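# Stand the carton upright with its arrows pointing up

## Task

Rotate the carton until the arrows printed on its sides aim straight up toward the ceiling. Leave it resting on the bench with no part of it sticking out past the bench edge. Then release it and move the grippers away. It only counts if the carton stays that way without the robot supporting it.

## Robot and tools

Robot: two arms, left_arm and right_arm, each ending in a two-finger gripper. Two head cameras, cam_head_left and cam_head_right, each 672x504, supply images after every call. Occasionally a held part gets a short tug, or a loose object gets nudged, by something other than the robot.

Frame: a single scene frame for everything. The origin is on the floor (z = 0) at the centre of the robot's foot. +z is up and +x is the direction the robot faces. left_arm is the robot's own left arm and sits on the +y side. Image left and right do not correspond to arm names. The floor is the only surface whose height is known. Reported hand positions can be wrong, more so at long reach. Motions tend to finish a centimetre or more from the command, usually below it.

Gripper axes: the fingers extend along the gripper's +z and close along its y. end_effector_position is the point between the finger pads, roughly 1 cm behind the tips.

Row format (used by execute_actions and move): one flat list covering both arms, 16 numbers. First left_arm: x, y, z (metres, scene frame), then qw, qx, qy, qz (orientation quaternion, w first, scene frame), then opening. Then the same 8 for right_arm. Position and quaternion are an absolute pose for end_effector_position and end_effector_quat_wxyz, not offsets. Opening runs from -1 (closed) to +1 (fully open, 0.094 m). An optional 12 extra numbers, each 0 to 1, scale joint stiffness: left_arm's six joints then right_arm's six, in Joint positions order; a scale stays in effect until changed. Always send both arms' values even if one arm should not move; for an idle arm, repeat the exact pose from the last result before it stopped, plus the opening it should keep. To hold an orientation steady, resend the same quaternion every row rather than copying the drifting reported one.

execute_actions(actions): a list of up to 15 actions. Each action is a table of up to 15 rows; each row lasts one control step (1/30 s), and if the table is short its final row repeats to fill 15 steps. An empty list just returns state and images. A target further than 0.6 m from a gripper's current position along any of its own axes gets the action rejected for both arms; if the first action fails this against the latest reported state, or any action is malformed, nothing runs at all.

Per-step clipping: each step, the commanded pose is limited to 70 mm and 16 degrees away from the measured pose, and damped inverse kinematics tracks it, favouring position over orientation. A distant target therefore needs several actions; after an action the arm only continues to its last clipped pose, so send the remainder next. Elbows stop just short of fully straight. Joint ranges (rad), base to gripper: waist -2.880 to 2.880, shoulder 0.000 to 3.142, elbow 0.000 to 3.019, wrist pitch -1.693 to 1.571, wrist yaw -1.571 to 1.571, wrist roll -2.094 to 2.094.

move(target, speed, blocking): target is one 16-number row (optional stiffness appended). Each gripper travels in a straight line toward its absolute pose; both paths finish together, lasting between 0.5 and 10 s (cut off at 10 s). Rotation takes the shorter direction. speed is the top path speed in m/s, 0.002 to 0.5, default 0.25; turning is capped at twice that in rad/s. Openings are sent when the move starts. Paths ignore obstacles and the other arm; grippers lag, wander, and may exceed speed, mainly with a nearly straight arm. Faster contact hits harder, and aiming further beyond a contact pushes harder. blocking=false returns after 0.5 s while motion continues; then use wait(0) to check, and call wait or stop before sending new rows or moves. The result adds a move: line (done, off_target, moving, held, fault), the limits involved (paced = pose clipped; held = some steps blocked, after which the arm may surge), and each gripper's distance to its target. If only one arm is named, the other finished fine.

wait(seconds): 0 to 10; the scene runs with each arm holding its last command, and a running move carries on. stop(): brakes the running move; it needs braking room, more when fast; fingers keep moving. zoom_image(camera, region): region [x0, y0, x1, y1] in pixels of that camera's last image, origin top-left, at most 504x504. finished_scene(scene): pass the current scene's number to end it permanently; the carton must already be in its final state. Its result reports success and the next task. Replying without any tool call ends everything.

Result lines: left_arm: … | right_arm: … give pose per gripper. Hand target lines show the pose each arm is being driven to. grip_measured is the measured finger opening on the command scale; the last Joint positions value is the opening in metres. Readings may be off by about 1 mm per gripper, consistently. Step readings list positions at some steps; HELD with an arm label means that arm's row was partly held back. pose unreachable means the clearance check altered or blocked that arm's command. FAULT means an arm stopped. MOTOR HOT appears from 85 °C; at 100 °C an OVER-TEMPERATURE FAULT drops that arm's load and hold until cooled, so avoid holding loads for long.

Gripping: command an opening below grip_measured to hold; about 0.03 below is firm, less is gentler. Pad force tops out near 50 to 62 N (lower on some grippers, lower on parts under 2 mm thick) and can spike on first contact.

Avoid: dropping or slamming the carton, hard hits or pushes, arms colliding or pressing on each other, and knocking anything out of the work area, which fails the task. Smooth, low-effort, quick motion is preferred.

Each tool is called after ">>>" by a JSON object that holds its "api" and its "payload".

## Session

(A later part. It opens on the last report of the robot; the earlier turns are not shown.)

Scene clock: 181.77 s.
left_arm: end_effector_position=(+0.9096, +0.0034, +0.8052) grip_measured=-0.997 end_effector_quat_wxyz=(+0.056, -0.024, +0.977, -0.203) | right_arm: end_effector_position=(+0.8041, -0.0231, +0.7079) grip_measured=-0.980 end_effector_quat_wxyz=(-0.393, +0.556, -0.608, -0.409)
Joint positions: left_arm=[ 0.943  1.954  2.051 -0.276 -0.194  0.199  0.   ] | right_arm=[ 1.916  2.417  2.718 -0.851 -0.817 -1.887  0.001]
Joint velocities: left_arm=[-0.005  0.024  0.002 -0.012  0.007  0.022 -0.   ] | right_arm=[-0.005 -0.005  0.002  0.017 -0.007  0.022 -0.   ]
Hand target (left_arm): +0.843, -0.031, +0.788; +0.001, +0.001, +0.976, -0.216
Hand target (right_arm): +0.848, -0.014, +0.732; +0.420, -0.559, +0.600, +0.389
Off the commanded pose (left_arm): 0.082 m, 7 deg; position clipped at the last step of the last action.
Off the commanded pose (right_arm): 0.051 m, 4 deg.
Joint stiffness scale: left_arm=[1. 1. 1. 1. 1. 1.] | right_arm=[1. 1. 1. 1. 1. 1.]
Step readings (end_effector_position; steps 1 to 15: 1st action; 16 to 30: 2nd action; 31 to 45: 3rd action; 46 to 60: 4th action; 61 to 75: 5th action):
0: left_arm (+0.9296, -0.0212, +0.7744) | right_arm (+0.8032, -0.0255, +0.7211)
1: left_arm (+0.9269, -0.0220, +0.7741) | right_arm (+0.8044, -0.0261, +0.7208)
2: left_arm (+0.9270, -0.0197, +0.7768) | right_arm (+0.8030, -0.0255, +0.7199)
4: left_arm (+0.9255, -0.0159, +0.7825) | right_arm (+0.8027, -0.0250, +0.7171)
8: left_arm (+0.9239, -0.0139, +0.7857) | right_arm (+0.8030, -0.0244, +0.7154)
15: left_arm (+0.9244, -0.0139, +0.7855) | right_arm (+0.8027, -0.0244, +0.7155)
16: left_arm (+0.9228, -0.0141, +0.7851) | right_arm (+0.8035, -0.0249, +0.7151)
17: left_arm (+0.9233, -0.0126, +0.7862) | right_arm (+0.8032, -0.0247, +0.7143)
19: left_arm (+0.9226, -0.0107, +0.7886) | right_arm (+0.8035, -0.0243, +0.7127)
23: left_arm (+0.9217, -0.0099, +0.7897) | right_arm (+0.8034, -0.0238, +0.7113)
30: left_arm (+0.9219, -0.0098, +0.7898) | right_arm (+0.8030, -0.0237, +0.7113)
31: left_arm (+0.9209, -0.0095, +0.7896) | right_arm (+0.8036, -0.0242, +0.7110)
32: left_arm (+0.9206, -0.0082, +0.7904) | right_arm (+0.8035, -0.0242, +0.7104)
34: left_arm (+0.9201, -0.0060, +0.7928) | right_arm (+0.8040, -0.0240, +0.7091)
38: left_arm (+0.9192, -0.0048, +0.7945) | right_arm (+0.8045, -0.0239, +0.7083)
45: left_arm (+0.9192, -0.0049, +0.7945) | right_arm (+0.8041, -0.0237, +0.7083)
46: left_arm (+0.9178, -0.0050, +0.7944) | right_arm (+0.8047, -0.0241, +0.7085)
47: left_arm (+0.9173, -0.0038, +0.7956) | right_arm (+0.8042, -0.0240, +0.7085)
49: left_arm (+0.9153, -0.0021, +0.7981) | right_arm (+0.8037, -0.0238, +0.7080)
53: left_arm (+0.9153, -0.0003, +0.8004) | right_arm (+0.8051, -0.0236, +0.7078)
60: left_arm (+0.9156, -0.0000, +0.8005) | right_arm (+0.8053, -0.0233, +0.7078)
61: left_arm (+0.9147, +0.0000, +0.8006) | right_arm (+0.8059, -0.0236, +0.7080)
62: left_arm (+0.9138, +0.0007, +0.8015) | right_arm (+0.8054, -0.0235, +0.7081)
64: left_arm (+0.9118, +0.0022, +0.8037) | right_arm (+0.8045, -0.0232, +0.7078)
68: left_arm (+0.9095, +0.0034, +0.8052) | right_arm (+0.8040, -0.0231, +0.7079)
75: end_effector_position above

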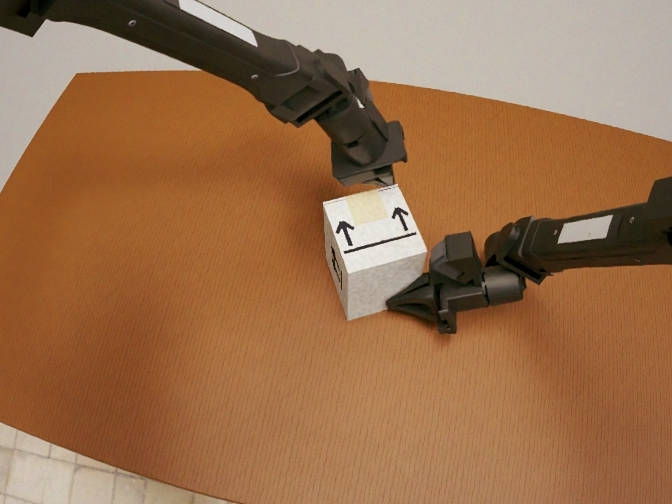

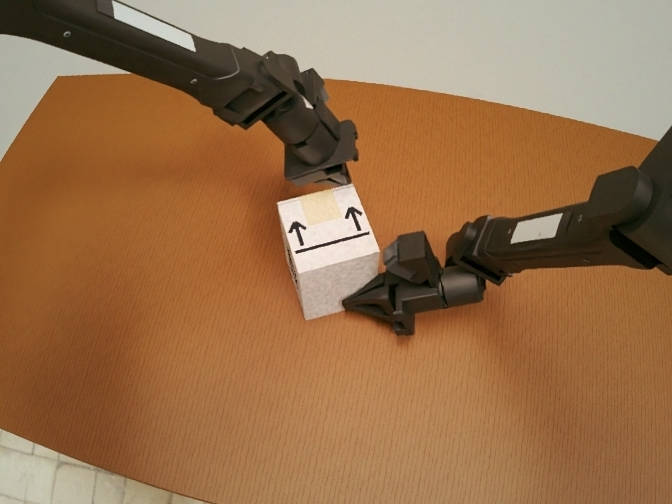

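>>> {"api": "execute_actions", "payload": {"actions": [[[0.845,-0.012,0.80,0,0,0.976,-0.216,-1,0.82,-0.035,0.705,-0.42,0.56,-0.6,-0.39,-1]],[[0.835,-0.012,0.80,0,0,0.976,-0.216,-1,0.82,-0.04,0.70,-0.42,0.56,-0.6,-0.39,-1]],[[0.825,-0.012,0.805,0,0,0.976,-0.216,-1,0.82,-0.04,0.70,-0.42,0.56,-0.6,-0.39,-1]],[[0.815,-0.012,0.805,0,0,0.976,-0.216,-1,0.82,-0.04,0.70,-0.42,0.56,-0.6,-0.39,-1]]]}}

Scene clock: 187.27 s.
left_arm: end_effector_position=(+0.8580, +0.0003, +0.8241) grip_measured=-0.997 end_effector_quat_wxyz=(+0.034, -0.014, +0.976, -0.217) | right_arm: end_effector_position=(+0.7948, -0.0390, +0.6897) grip_measured=-0.980 end_effector_quat_wxyz=(-0.403, +0.554, -0.608, -0.403)
Joint positions: left_arm=[ 0.943  1.864  1.83  -0.196 -0.177  0.199  0.   ] | right_arm=[ 1.885  2.527  2.904 -0.92  -0.855 -1.903  0.001]
Joint velocities: left_arm=[-0.005 -0.005 -0.012 -0.007  0.051 -0.007 -0.001] | right_arm=[-0.005  0.005  0.002 -0.022  0.051  0.007 -0.   ]
Hand target (left_arm): +0.815, -0.011, +0.807; +0.000, +0.000, +0.976, -0.217
Hand target (right_arm): +0.819, -0.040, +0.702; +0.420, -0.559, +0.601, +0.388
Off the commanded pose (left_arm): 0.049 m, 4 deg.
Off the commanded pose (right_arm): 0.027 m, 3 deg.
Joint stiffness scale: left_arm=[1. 1. 1. 1. 1. 1.] | right_arm=[1. 1. 1. 1. 1. 1.]
elbow stopped short (right arm): the move would have taken joint 3 (elbow) straighter than the controller allows; a more bent joint 3 avoids this.
Step readings (end_effector_position; steps 1 to 15: 1st action; 16 to 30: 2nd action; 31 to 45: 3rd action; 46 to 60: 4th action):
0: left_arm (+0.9096, +0.0034, +0.8052) | right_arm (+0.8041, -0.0231, +0.7079)
1: left_arm (+0.9092, +0.0038, +0.8064) | right_arm (+0.8029, -0.0237, +0.7077)
2: left_arm (+0.9065, +0.0043, +0.8089) | right_arm (+0.8023, -0.0235, +0.7080)
4: left_arm (+0.8994, +0.0050, +0.8136) | right_arm (+0.8002, -0.0249, +0.7059)
8: left_arm (+0.8931, +0.0049, +0.8166) | right_arm (+0.7990, -0.0277, +0.7026)
15: left_arm (+0.8930, +0.0047, +0.8168) | right_arm (+0.7996, -0.0278, +0.7018)
16: left_arm (+0.8924, +0.0046, +0.8169) | right_arm (+0.8003, -0.0282, +0.7017)
17: left_arm (+0.8919, +0.0050, +0.8176) | right_arm (+0.8006, -0.0286, +0.7009)
19: left_arm (+0.8890, +0.0051, +0.8190) | right_arm (+0.8009, -0.0303, +0.6985)
23: left_arm (+0.8865, +0.0044, +0.8203) | right_arm (+0.8020, -0.0335, +0.6961)
30: left_arm (+0.8870, +0.0045, +0.8203) | right_arm (+0.8024, -0.0339, +0.6961)
31: left_arm (+0.8859, +0.0044, +0.8204) | right_arm (+0.8026, -0.0339, +0.6962)
32: left_arm (+0.8844, +0.0046, +0.8212) | right_arm (+0.8021, -0.0337, +0.6959)
34: left_arm (+0.8802, +0.0052, +0.8234) | right_arm (+0.8012, -0.0343, +0.6951)
38: left_arm (+0.8751, +0.0044, +0.8241) | right_arm (+0.7997, -0.0352, +0.6937)
45: left_arm (+0.8731, +0.0038, +0.8239) | right_arm (+0.7992, -0.0359, +0.6931)
46: left_arm (+0.8725, +0.0036, +0.8239) | right_arm (+0.7992, -0.0359, +0.6931)
47: left_arm (+0.8719, +0.0038, +0.8244) | right_arm (+0.7992, -0.0359, +0.6931)
49: left_arm (+0.8689, +0.0036, +0.8250) | right_arm (+0.7983, -0.0362, +0.6926)
53: left_arm (+0.8627, +0.0017, +0.8245) | right_arm (+0.7962, -0.0376, +0.6910)
60: end_effector_position above

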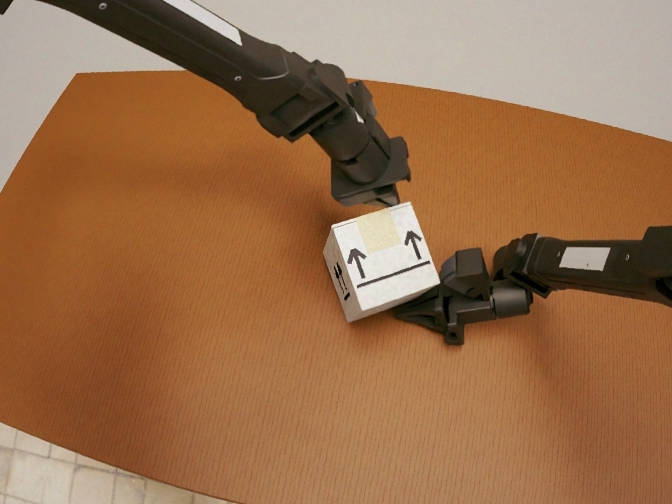

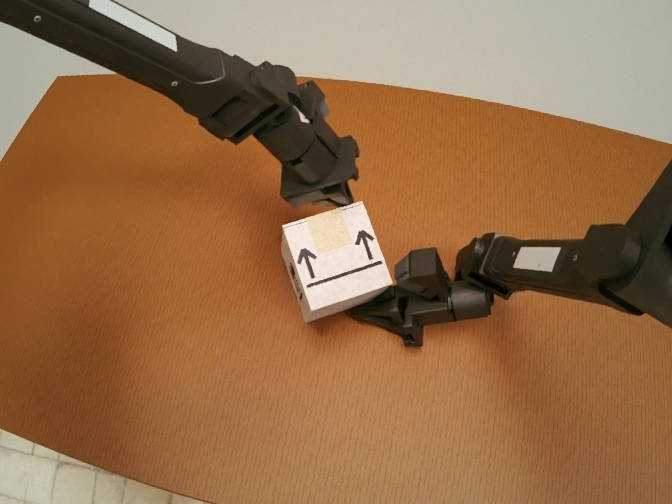

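>>> {"api": "execute_actions", "payload": {"actions": [[[0.825,-0.012,0.81,0,0,0.976,-0.216,-1,0.80,-0.04,0.715,-0.42,0.56,-0.6,-0.39,-1]],[[0.82,-0.012,0.81,0,0,0.976,-0.216,-1,0.785,-0.045,0.735,-0.42,0.56,-0.6,-0.39,-1]],[[0.815,-0.012,0.81,0,0,0.976,-0.216,-1,0.77,-0.05,0.75,-0.42,0.56,-0.6,-0.39,-1]]]}}

Scene clock: 192.43 s.
left_arm: end_effector_position=(+0.8462, -0.0020, +0.8228) grip_measured=-0.997 end_effector_quat_wxyz=(+0.024, -0.010, +0.976, -0.215) | right_arm: end_effector_position=(+0.7554, -0.0441, +0.7439) grip_measured=-0.980 end_effector_quat_wxyz=(-0.414, +0.559, -0.597, -0.399)
Joint positions: left_arm=[ 0.943  1.864  1.811 -0.197 -0.184  0.199  0.   ] | right_arm=[ 1.884  2.14   2.127 -0.532 -0.87  -1.935  0.001]
Joint velocities: left_arm=[ 0.005 -0.005  0.002  0.002  0.051  0.037  0.001] | right_arm=[ 0.005 -0.024  0.002  0.002 -0.022 -0.051  0.002]
Hand target (left_arm): +0.815, -0.011, +0.811; +0.000, +0.000, +0.976, -0.216
Hand target (right_arm): +0.770, -0.050, +0.750; -0.419, +0.560, -0.599, -0.390
Off the commanded pose (left_arm): 0.035 m, 3 deg.
Off the commanded pose (right_arm): 0.017 m, 1 deg.
Joint stiffness scale: left_arm=[1. 1. 1. 1. 1. 1.] | right_arm=[1. 1. 1. 1. 1. 1.]
Step readings (end_effector_position; steps 1 to 15: 1st action; 16 to 30: 2nd action; 31 to 45: 3rd action):
0: left_arm (+0.8580, +0.0003, +0.8241) | right_arm (+0.7948, -0.0390, +0.6897)
1: left_arm (+0.8585, +0.0006, +0.8241) | right_arm (+0.7920, -0.0378, +0.6911)
2: left_arm (+0.8589, +0.0010, +0.8242) | right_arm (+0.7894, -0.0371, +0.6947)
4: left_arm (+0.8574, +0.0009, +0.8241) | right_arm (+0.7839, -0.0354, +0.6992)
8: left_arm (+0.8561, +0.0008, +0.8241) | right_arm (+0.7791, -0.0359, +0.7050)
15: left_arm (+0.8573, +0.0016, +0.8240) | right_arm (+0.7870, -0.0416, +0.7074)
16: left_arm (+0.8571, +0.0016, +0.8239) | right_arm (+0.7831, -0.0404, +0.7093)
17: left_arm (+0.8563, +0.0013, +0.8239) | right_arm (+0.7775, -0.0401, +0.7152)
19: left_arm (+0.8541, +0.0007, +0.8237) | right_arm (+0.7674, -0.0389, +0.7234)
23: left_arm (+0.8503, -0.0005, +0.8234) | right_arm (+0.7684, -0.0417, +0.7277)
30: left_arm (+0.8508, -0.0003, +0.8234) | right_arm (+0.7702, -0.0423, +0.7276)
31: left_arm (+0.8507, -0.0004, +0.8234) | right_arm (+0.7674, -0.0417, +0.7289)
32: left_arm (+0.8499, -0.0007, +0.8232) | right_arm (+0.7632, -0.0418, +0.7340)
34: left_arm (+0.8469, -0.0017, +0.8230) | right_arm (+0.7557, -0.0420, +0.7417)
38: left_arm (+0.8457, -0.0021, +0.8228) | right_arm (+0.7548, -0.0439, +0.7441)
45: end_effector_position above

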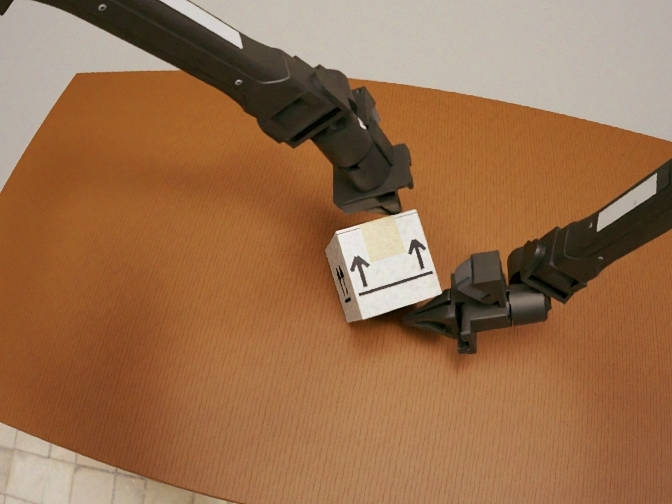

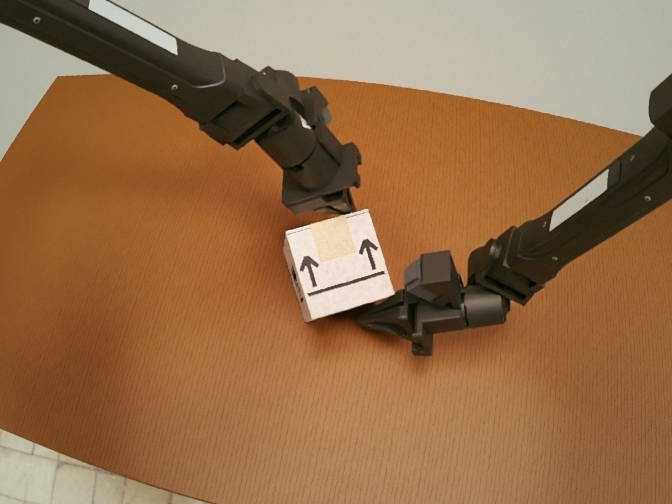

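>>> {"api": "execute_actions", "payload": {"actions": [[[0.80,-0.015,0.81,0,0,0.976,-0.216,-1,0.755,-0.035,0.742,-0.42,0.56,-0.6,-0.39,-1]],[[0.788,-0.018,0.808,0,0,0.976,-0.216,-1,0.746,-0.035,0.736,-0.42,0.56,-0.6,-0.39,-1]],[[0.776,-0.02,0.805,0,0,0.976,-0.216,-1,0.738,-0.038,0.73,-0.42,0.56,-0.6,-0.39,-1]],[[0.776,-0.02,0.805,0,0,0.976,-0.216,-1,0.73,-0.04,0.722,-0.42,0.56,-0.6,-0.39,-1]]]}}

Scene clock: 197.40 s.
left_arm: end_effector_position=(+0.8127, -0.0116, +0.8231) grip_measured=-0.997 end_effector_quat_wxyz=(+0.028, -0.011, +0.975, -0.218) | right_arm: end_effector_position=(+0.7274, -0.0454, +0.7231) grip_measured=-0.980 end_effector_quat_wxyz=(-0.412, +0.559, -0.603, -0.394)
Joint positions: left_arm=[ 0.943  1.855  1.703 -0.092 -0.177  0.199  0.   ] | right_arm=[ 1.864  2.179  2.113 -0.472 -0.879 -1.933  0.001]
Joint velocities: left_arm=[-0.015  0.005 -0.002 -0.012  0.007  0.007 -0.   ] | right_arm=[-0.005 -0.015 -0.012 -0.017  0.007  0.007  0.   ]
Hand target (left_arm): +0.776, -0.019, +0.807; +0.000, +0.000, +0.976, -0.217
Hand target (right_arm): +0.730, -0.040, +0.722; -0.420, +0.559, -0.599, -0.390
Off the commanded pose (left_arm): 0.042 m, 3 deg.
Off the commanded pose (right_arm): 0.006 m, 1 deg.
Joint stiffness scale: left_arm=[1. 1. 1. 1. 1. 1.] | right_arm=[1. 1. 1. 1. 1. 1.]
Step readings (end_effector_position; steps 1 to 15: 1st action; 16 to 30: 2nd action; 31 to 45: 3rd action; 46 to 60: 4th action):
0: left_arm (+0.8462, -0.0020, +0.8228) | right_arm (+0.7554, -0.0441, +0.7439)
1: left_arm (+0.8449, -0.0025, +0.8226) | right_arm (+0.7554, -0.0440, +0.7432)
2: left_arm (+0.8445, -0.0025, +0.8228) | right_arm (+0.7560, -0.0441, +0.7422)
4: left_arm (+0.8421, -0.0031, +0.8232) | right_arm (+0.7553, -0.0441, +0.7409)
8: left_arm (+0.8410, -0.0035, +0.8233) | right_arm (+0.7534, -0.0438, +0.7404)
15: left_arm (+0.8412, -0.0035, +0.8233) | right_arm (+0.7536, -0.0438, +0.7403)
16: left_arm (+0.8405, -0.0038, +0.8231) | right_arm (+0.7538, -0.0437, +0.7402)
17: left_arm (+0.8402, -0.0038, +0.8233) | right_arm (+0.7539, -0.0436, +0.7397)
19: left_arm (+0.8380, -0.0044, +0.8234) | right_arm (+0.7524, -0.0440, +0.7381)
23: left_arm (+0.8337, -0.0056, +0.8234) | right_arm (+0.7484, -0.0446, +0.7353)
30: left_arm (+0.8314, -0.0062, +0.8234) | right_arm (+0.7462, -0.0449, +0.7339)
31: left_arm (+0.8312, -0.0064, +0.8233) | right_arm (+0.7459, -0.0448, +0.7339)
32: left_arm (+0.8308, -0.0067, +0.8233) | right_arm (+0.7459, -0.0445, +0.7339)
34: left_arm (+0.8287, -0.0072, +0.8234) | right_arm (+0.7442, -0.0451, +0.7327)
38: left_arm (+0.8228, -0.0089, +0.8233) | right_arm (+0.7390, -0.0468, +0.7291)
45: left_arm (+0.8182, -0.0101, +0.8232) | right_arm (+0.7351, -0.0482, +0.7263)
46: left_arm (+0.8182, -0.0101, +0.8232) | right_arm (+0.7345, -0.0480, +0.7262)
47: left_arm (+0.8182, -0.0102, +0.8232) | right_arm (+0.7347, -0.0477, +0.7263)
49: left_arm (+0.8178, -0.0103, +0.8232) | right_arm (+0.7332, -0.0474, +0.7256)
53: left_arm (+0.8145, -0.0111, +0.8231) | right_arm (+0.7296, -0.0464, +0.7239)
60: end_effector_position above

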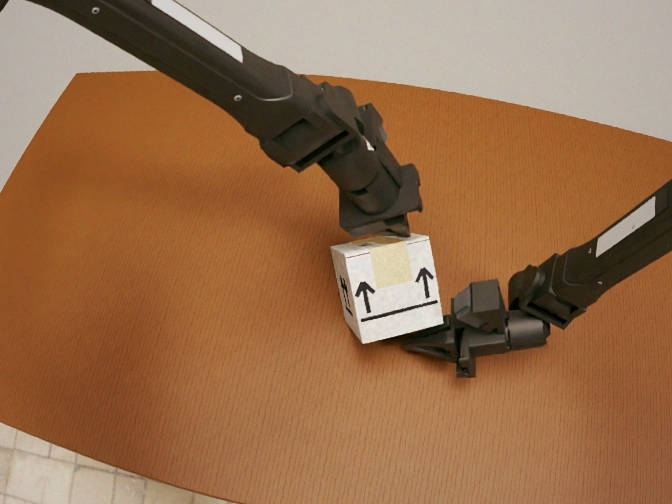

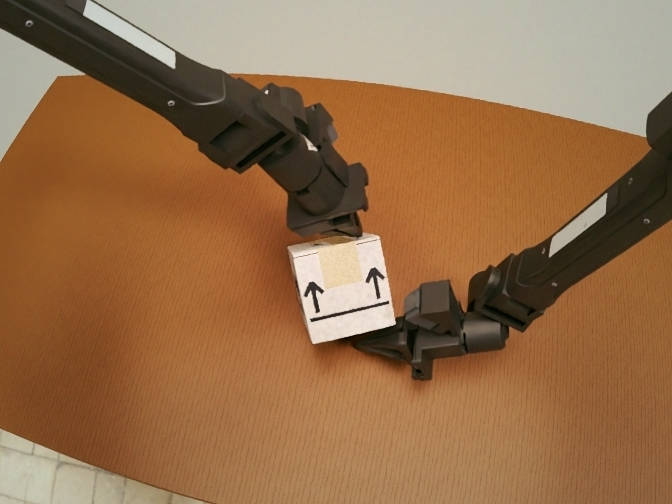

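Past balance; relieve left, lower right.

>>> {"api": "execute_actions", "payload": {"actions": [[[0.81,-0.012,0.83,0,0,0.976,-0.216,-1,0.722,-0.043,0.713,-0.42,0.56,-0.6,-0.39,-1]],[[0.82,-0.005,0.845,0,0,0.976,-0.216,-1,0.714,-0.047,0.704,-0.42,0.56,-0.6,-0.39,-1]],[[0.82,0.01,0.86,0,0,0.976,-0.216,-1,0.706,-0.051,0.696,-0.42,0.56,-0.6,-0.39,-1]],[[0.81,0.03,0.87,0,0,0.976,-0.216,-1,0.698,-0.055,0.689,-0.42,0.56,-0.6,-0.39,-1]]]}}

Scene clock: 203.03 s.
left_arm: end_effector_position=(+0.7939, +0.0156, +0.8654) grip_measured=-0.997 end_effector_quat_wxyz=(-0.014, +0.007, +0.975, -0.221) | right_arm: end_effector_position=(+0.6937, -0.0638, +0.6851) grip_measured=-0.980 end_effector_quat_wxyz=(-0.409, +0.557, -0.608, -0.390)
Joint positions: left_arm=[ 0.94   1.723  1.572 -0.184 -0.192  0.199  0.   ] | right_arm=[ 1.816  2.27   2.191 -0.472 -0.913 -1.952  0.001]
Joint velocities: left_arm=[-0.005  0.015 -0.007 -0.017 -0.022 -0.037  0.   ] | right_arm=[ 0.005 -0.005  0.007  0.002  0.037 -0.051  0.   ]
Hand target (left_arm): +0.810, +0.030, +0.870; +0.000, -0.000, +0.976, -0.216
Hand target (right_arm): +0.698, -0.055, +0.689; +0.420, -0.559, +0.599, +0.389
Off the commanded pose (left_arm): 0.022 m, 2 deg.
Off the commanded pose (right_arm): 0.011 m, 2 deg.
Joint stiffness scale: left_arm=[1. 1. 1. 1. 1. 1.] | right_arm=[1. 1. 1. 1. 1. 1.]
Step readings (end_effector_position; steps 1 to 15: 1st action; 16 to 30: 2nd action; 31 to 45: 3rd action; 46 to 60: 4th action):
0: left_arm (+0.8127, -0.0116, +0.8231) | right_arm (+0.7274, -0.0454, +0.7231)
1: left_arm (+0.8123, -0.0115, +0.8233) | right_arm (+0.7271, -0.0456, +0.7226)
2: left_arm (+0.8117, -0.0112, +0.8238) | right_arm (+0.7272, -0.0459, +0.7216)
4: left_arm (+0.8096, -0.0104, +0.8238) | right_arm (+0.7269, -0.0454, +0.7193)
8: left_arm (+0.8065, -0.0107, +0.8240) | right_arm (+0.7240, -0.0452, +0.7170)
15: left_arm (+0.8058, -0.0107, +0.8240) | right_arm (+0.7235, -0.0452, +0.7166)
16: left_arm (+0.8054, -0.0100, +0.8242) | right_arm (+0.7239, -0.0455, +0.7164)
17: left_arm (+0.8044, -0.0093, +0.8251) | right_arm (+0.7242, -0.0456, +0.7154)
19: left_arm (+0.8031, -0.0075, +0.8272) | right_arm (+0.7242, -0.0456, +0.7133)
23: left_arm (+0.8046, -0.0055, +0.8292) | right_arm (+0.7211, -0.0456, +0.7107)
30: left_arm (+0.8056, -0.0049, +0.8296) | right_arm (+0.7183, -0.0466, +0.7089)
31: left_arm (+0.8043, -0.0044, +0.8307) | right_arm (+0.7182, -0.0468, +0.7086)
32: left_arm (+0.8010, -0.0032, +0.8335) | right_arm (+0.7190, -0.0468, +0.7082)
34: left_arm (+0.7953, -0.0002, +0.8394) | right_arm (+0.7186, -0.0473, +0.7061)
38: left_arm (+0.8002, +0.0051, +0.8450) | right_arm (+0.7135, -0.0494, +0.7021)
45: left_arm (+0.8070, +0.0093, +0.8484) | right_arm (+0.7055, -0.0550, +0.6963)
46: left_arm (+0.8054, +0.0085, +0.8498) | right_arm (+0.7047, -0.0557, +0.6955)
47: left_arm (+0.8012, +0.0090, +0.8531) | right_arm (+0.7046, -0.0562, +0.6946)
49: left_arm (+0.7915, +0.0109, +0.8596) | right_arm (+0.7033, -0.0575, +0.6922)
53: left_arm (+0.7903, +0.0136, +0.8638) | right_arm (+0.6985, -0.0606, +0.6883)
60: end_effector_position above

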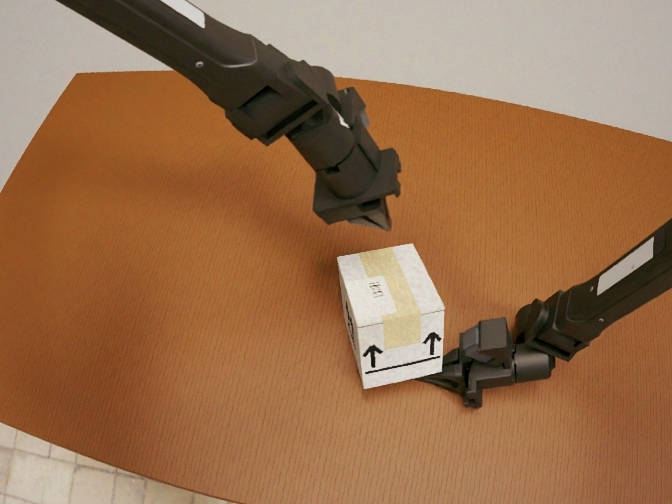

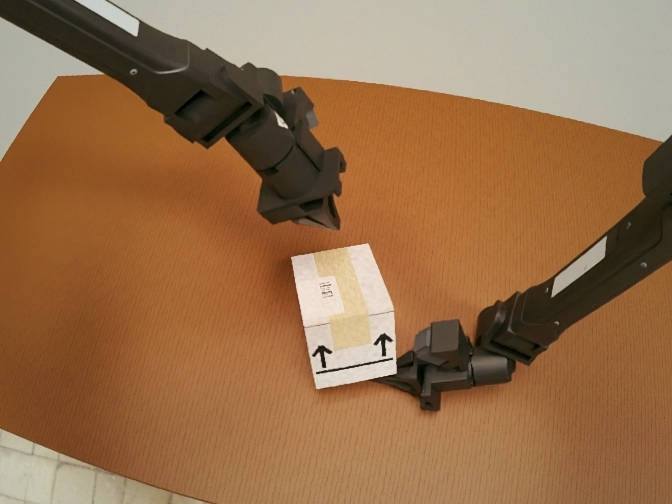

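Lower further and slide out sideways slowly.

>>> {"api": "move", "payload": {"target": [0.75,0.12,0.89,0,0,0.976,-0.216,-1,0.69,-0.125,0.672,-0.42,0.56,-0.6,-0.39,-1], "speed": 0.05}}

>>> {"api": "move", "payload": {"target": [0.65,0.27,0.9,0,0,0.976,-0.216,-1,0.65,-0.27,0.82,-0.271,0.653,-0.653,-0.271,-1]}}

Scene clock: 207.90 s.
left_arm: end_effector_position=(+0.7381, +0.1012, +0.8886) grip_measured=-0.997 end_effector_quat_wxyz=(-0.014, +0.002, +0.974, -0.225) | right_arm: end_effector_position=(+0.7009, -0.1228, +0.6790) grip_measured=-0.980 end_effector_quat_wxyz=(-0.423, +0.560, -0.599, -0.385)
Joint positions: left_arm=[ 1.069  1.537  1.291 -0.083 -0.06   0.231  0.   ] | right_arm=[ 1.743  2.279  2.277 -0.599 -0.994 -2.043  0.001]
Joint velocities: left_arm=[-0.005  0.005  0.017  0.002 -0.066  0.007  0.001] | right_arm=[-0.005  0.024  0.002 -0.017 -0.051 -0.037  0.   ]
Hand target (left_arm): +0.749, +0.119, +0.892; -0.001, -0.001, +0.976, -0.216
Hand target (right_arm): +0.689, -0.125, +0.673; -0.419, +0.560, -0.599, -0.389
Off the commanded pose (left_arm): 0.022 m, 2 deg.
Off the commanded pose (right_arm): 0.013 m, 1 deg.
Joint stiffness scale: left_arm=[1. 1. 1. 1. 1. 1.] | right_arm=[1. 1. 1. 1. 1. 1.]
move: off_target (left_arm, right_arm)

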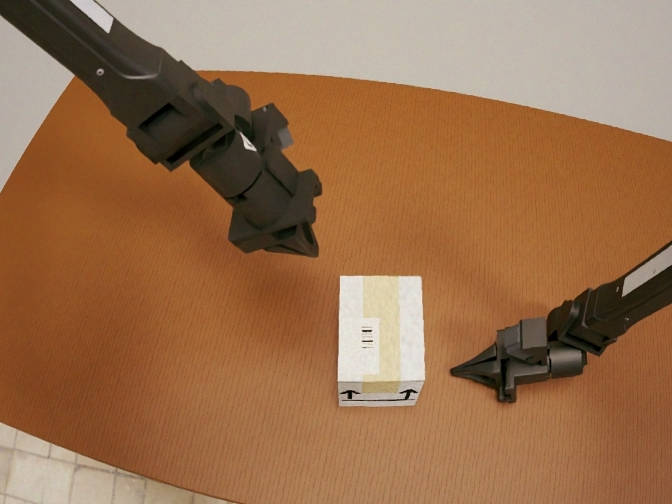

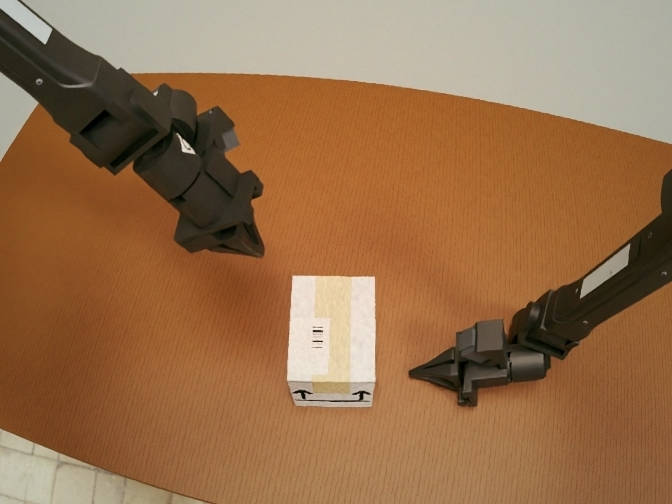

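Scene clock: 209.20 s.
left_arm: end_effector_position=(+0.6397, +0.2644, +0.8950) grip_measured=-0.997 end_effector_quat_wxyz=(-0.015, -0.008, +0.976, -0.219) | right_arm: end_effector_position=(+0.6550, -0.2683, +0.8197) grip_measured=-0.980 end_effector_quat_wxyz=(-0.272, +0.655, -0.650, -0.271)
Joint positions: left_arm=[1.428 1.378 1.028 0.016 0.268 0.327 0.   ] | right_arm=[ 1.605  1.648  1.389 -0.229 -0.697 -2.044  0.001]
Joint velocities: left_arm=[-0.015 -0.024  0.002 -0.007 -0.037 -0.081 -0.001] | right_arm=[-0.015  0.005 -0.002  0.017  0.051 -0.095 -0.   ]
Hand target (left_arm): +0.649, +0.268, +0.903; -0.001, -0.003, +0.976, -0.217
Hand target (right_arm): +0.648, -0.267, +0.819; -0.270, +0.655, -0.651, -0.272
Off the commanded pose (left_arm): 0.013 m, 2 deg.
Off the commanded pose (right_arm): 0.005 m, 0 deg.
Joint stiffness scale: left_arm=[1. 1. 1. 1. 1. 1.] | right_arm=[1. 1. 1. 1. 1. 1.]
move: off_target (left_arm)

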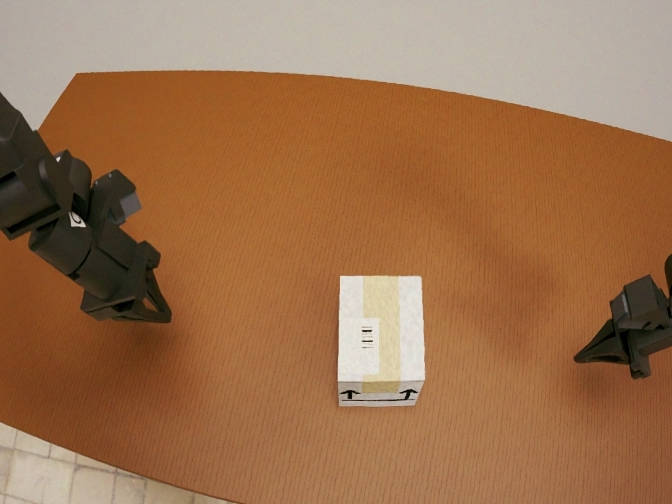

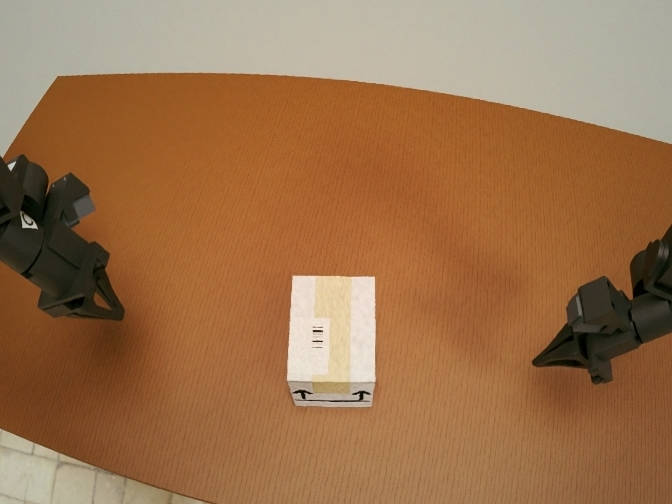

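>>> {"api": "finished_scene", "payload": {"scene": 2}}

The scene is finished: the task was done.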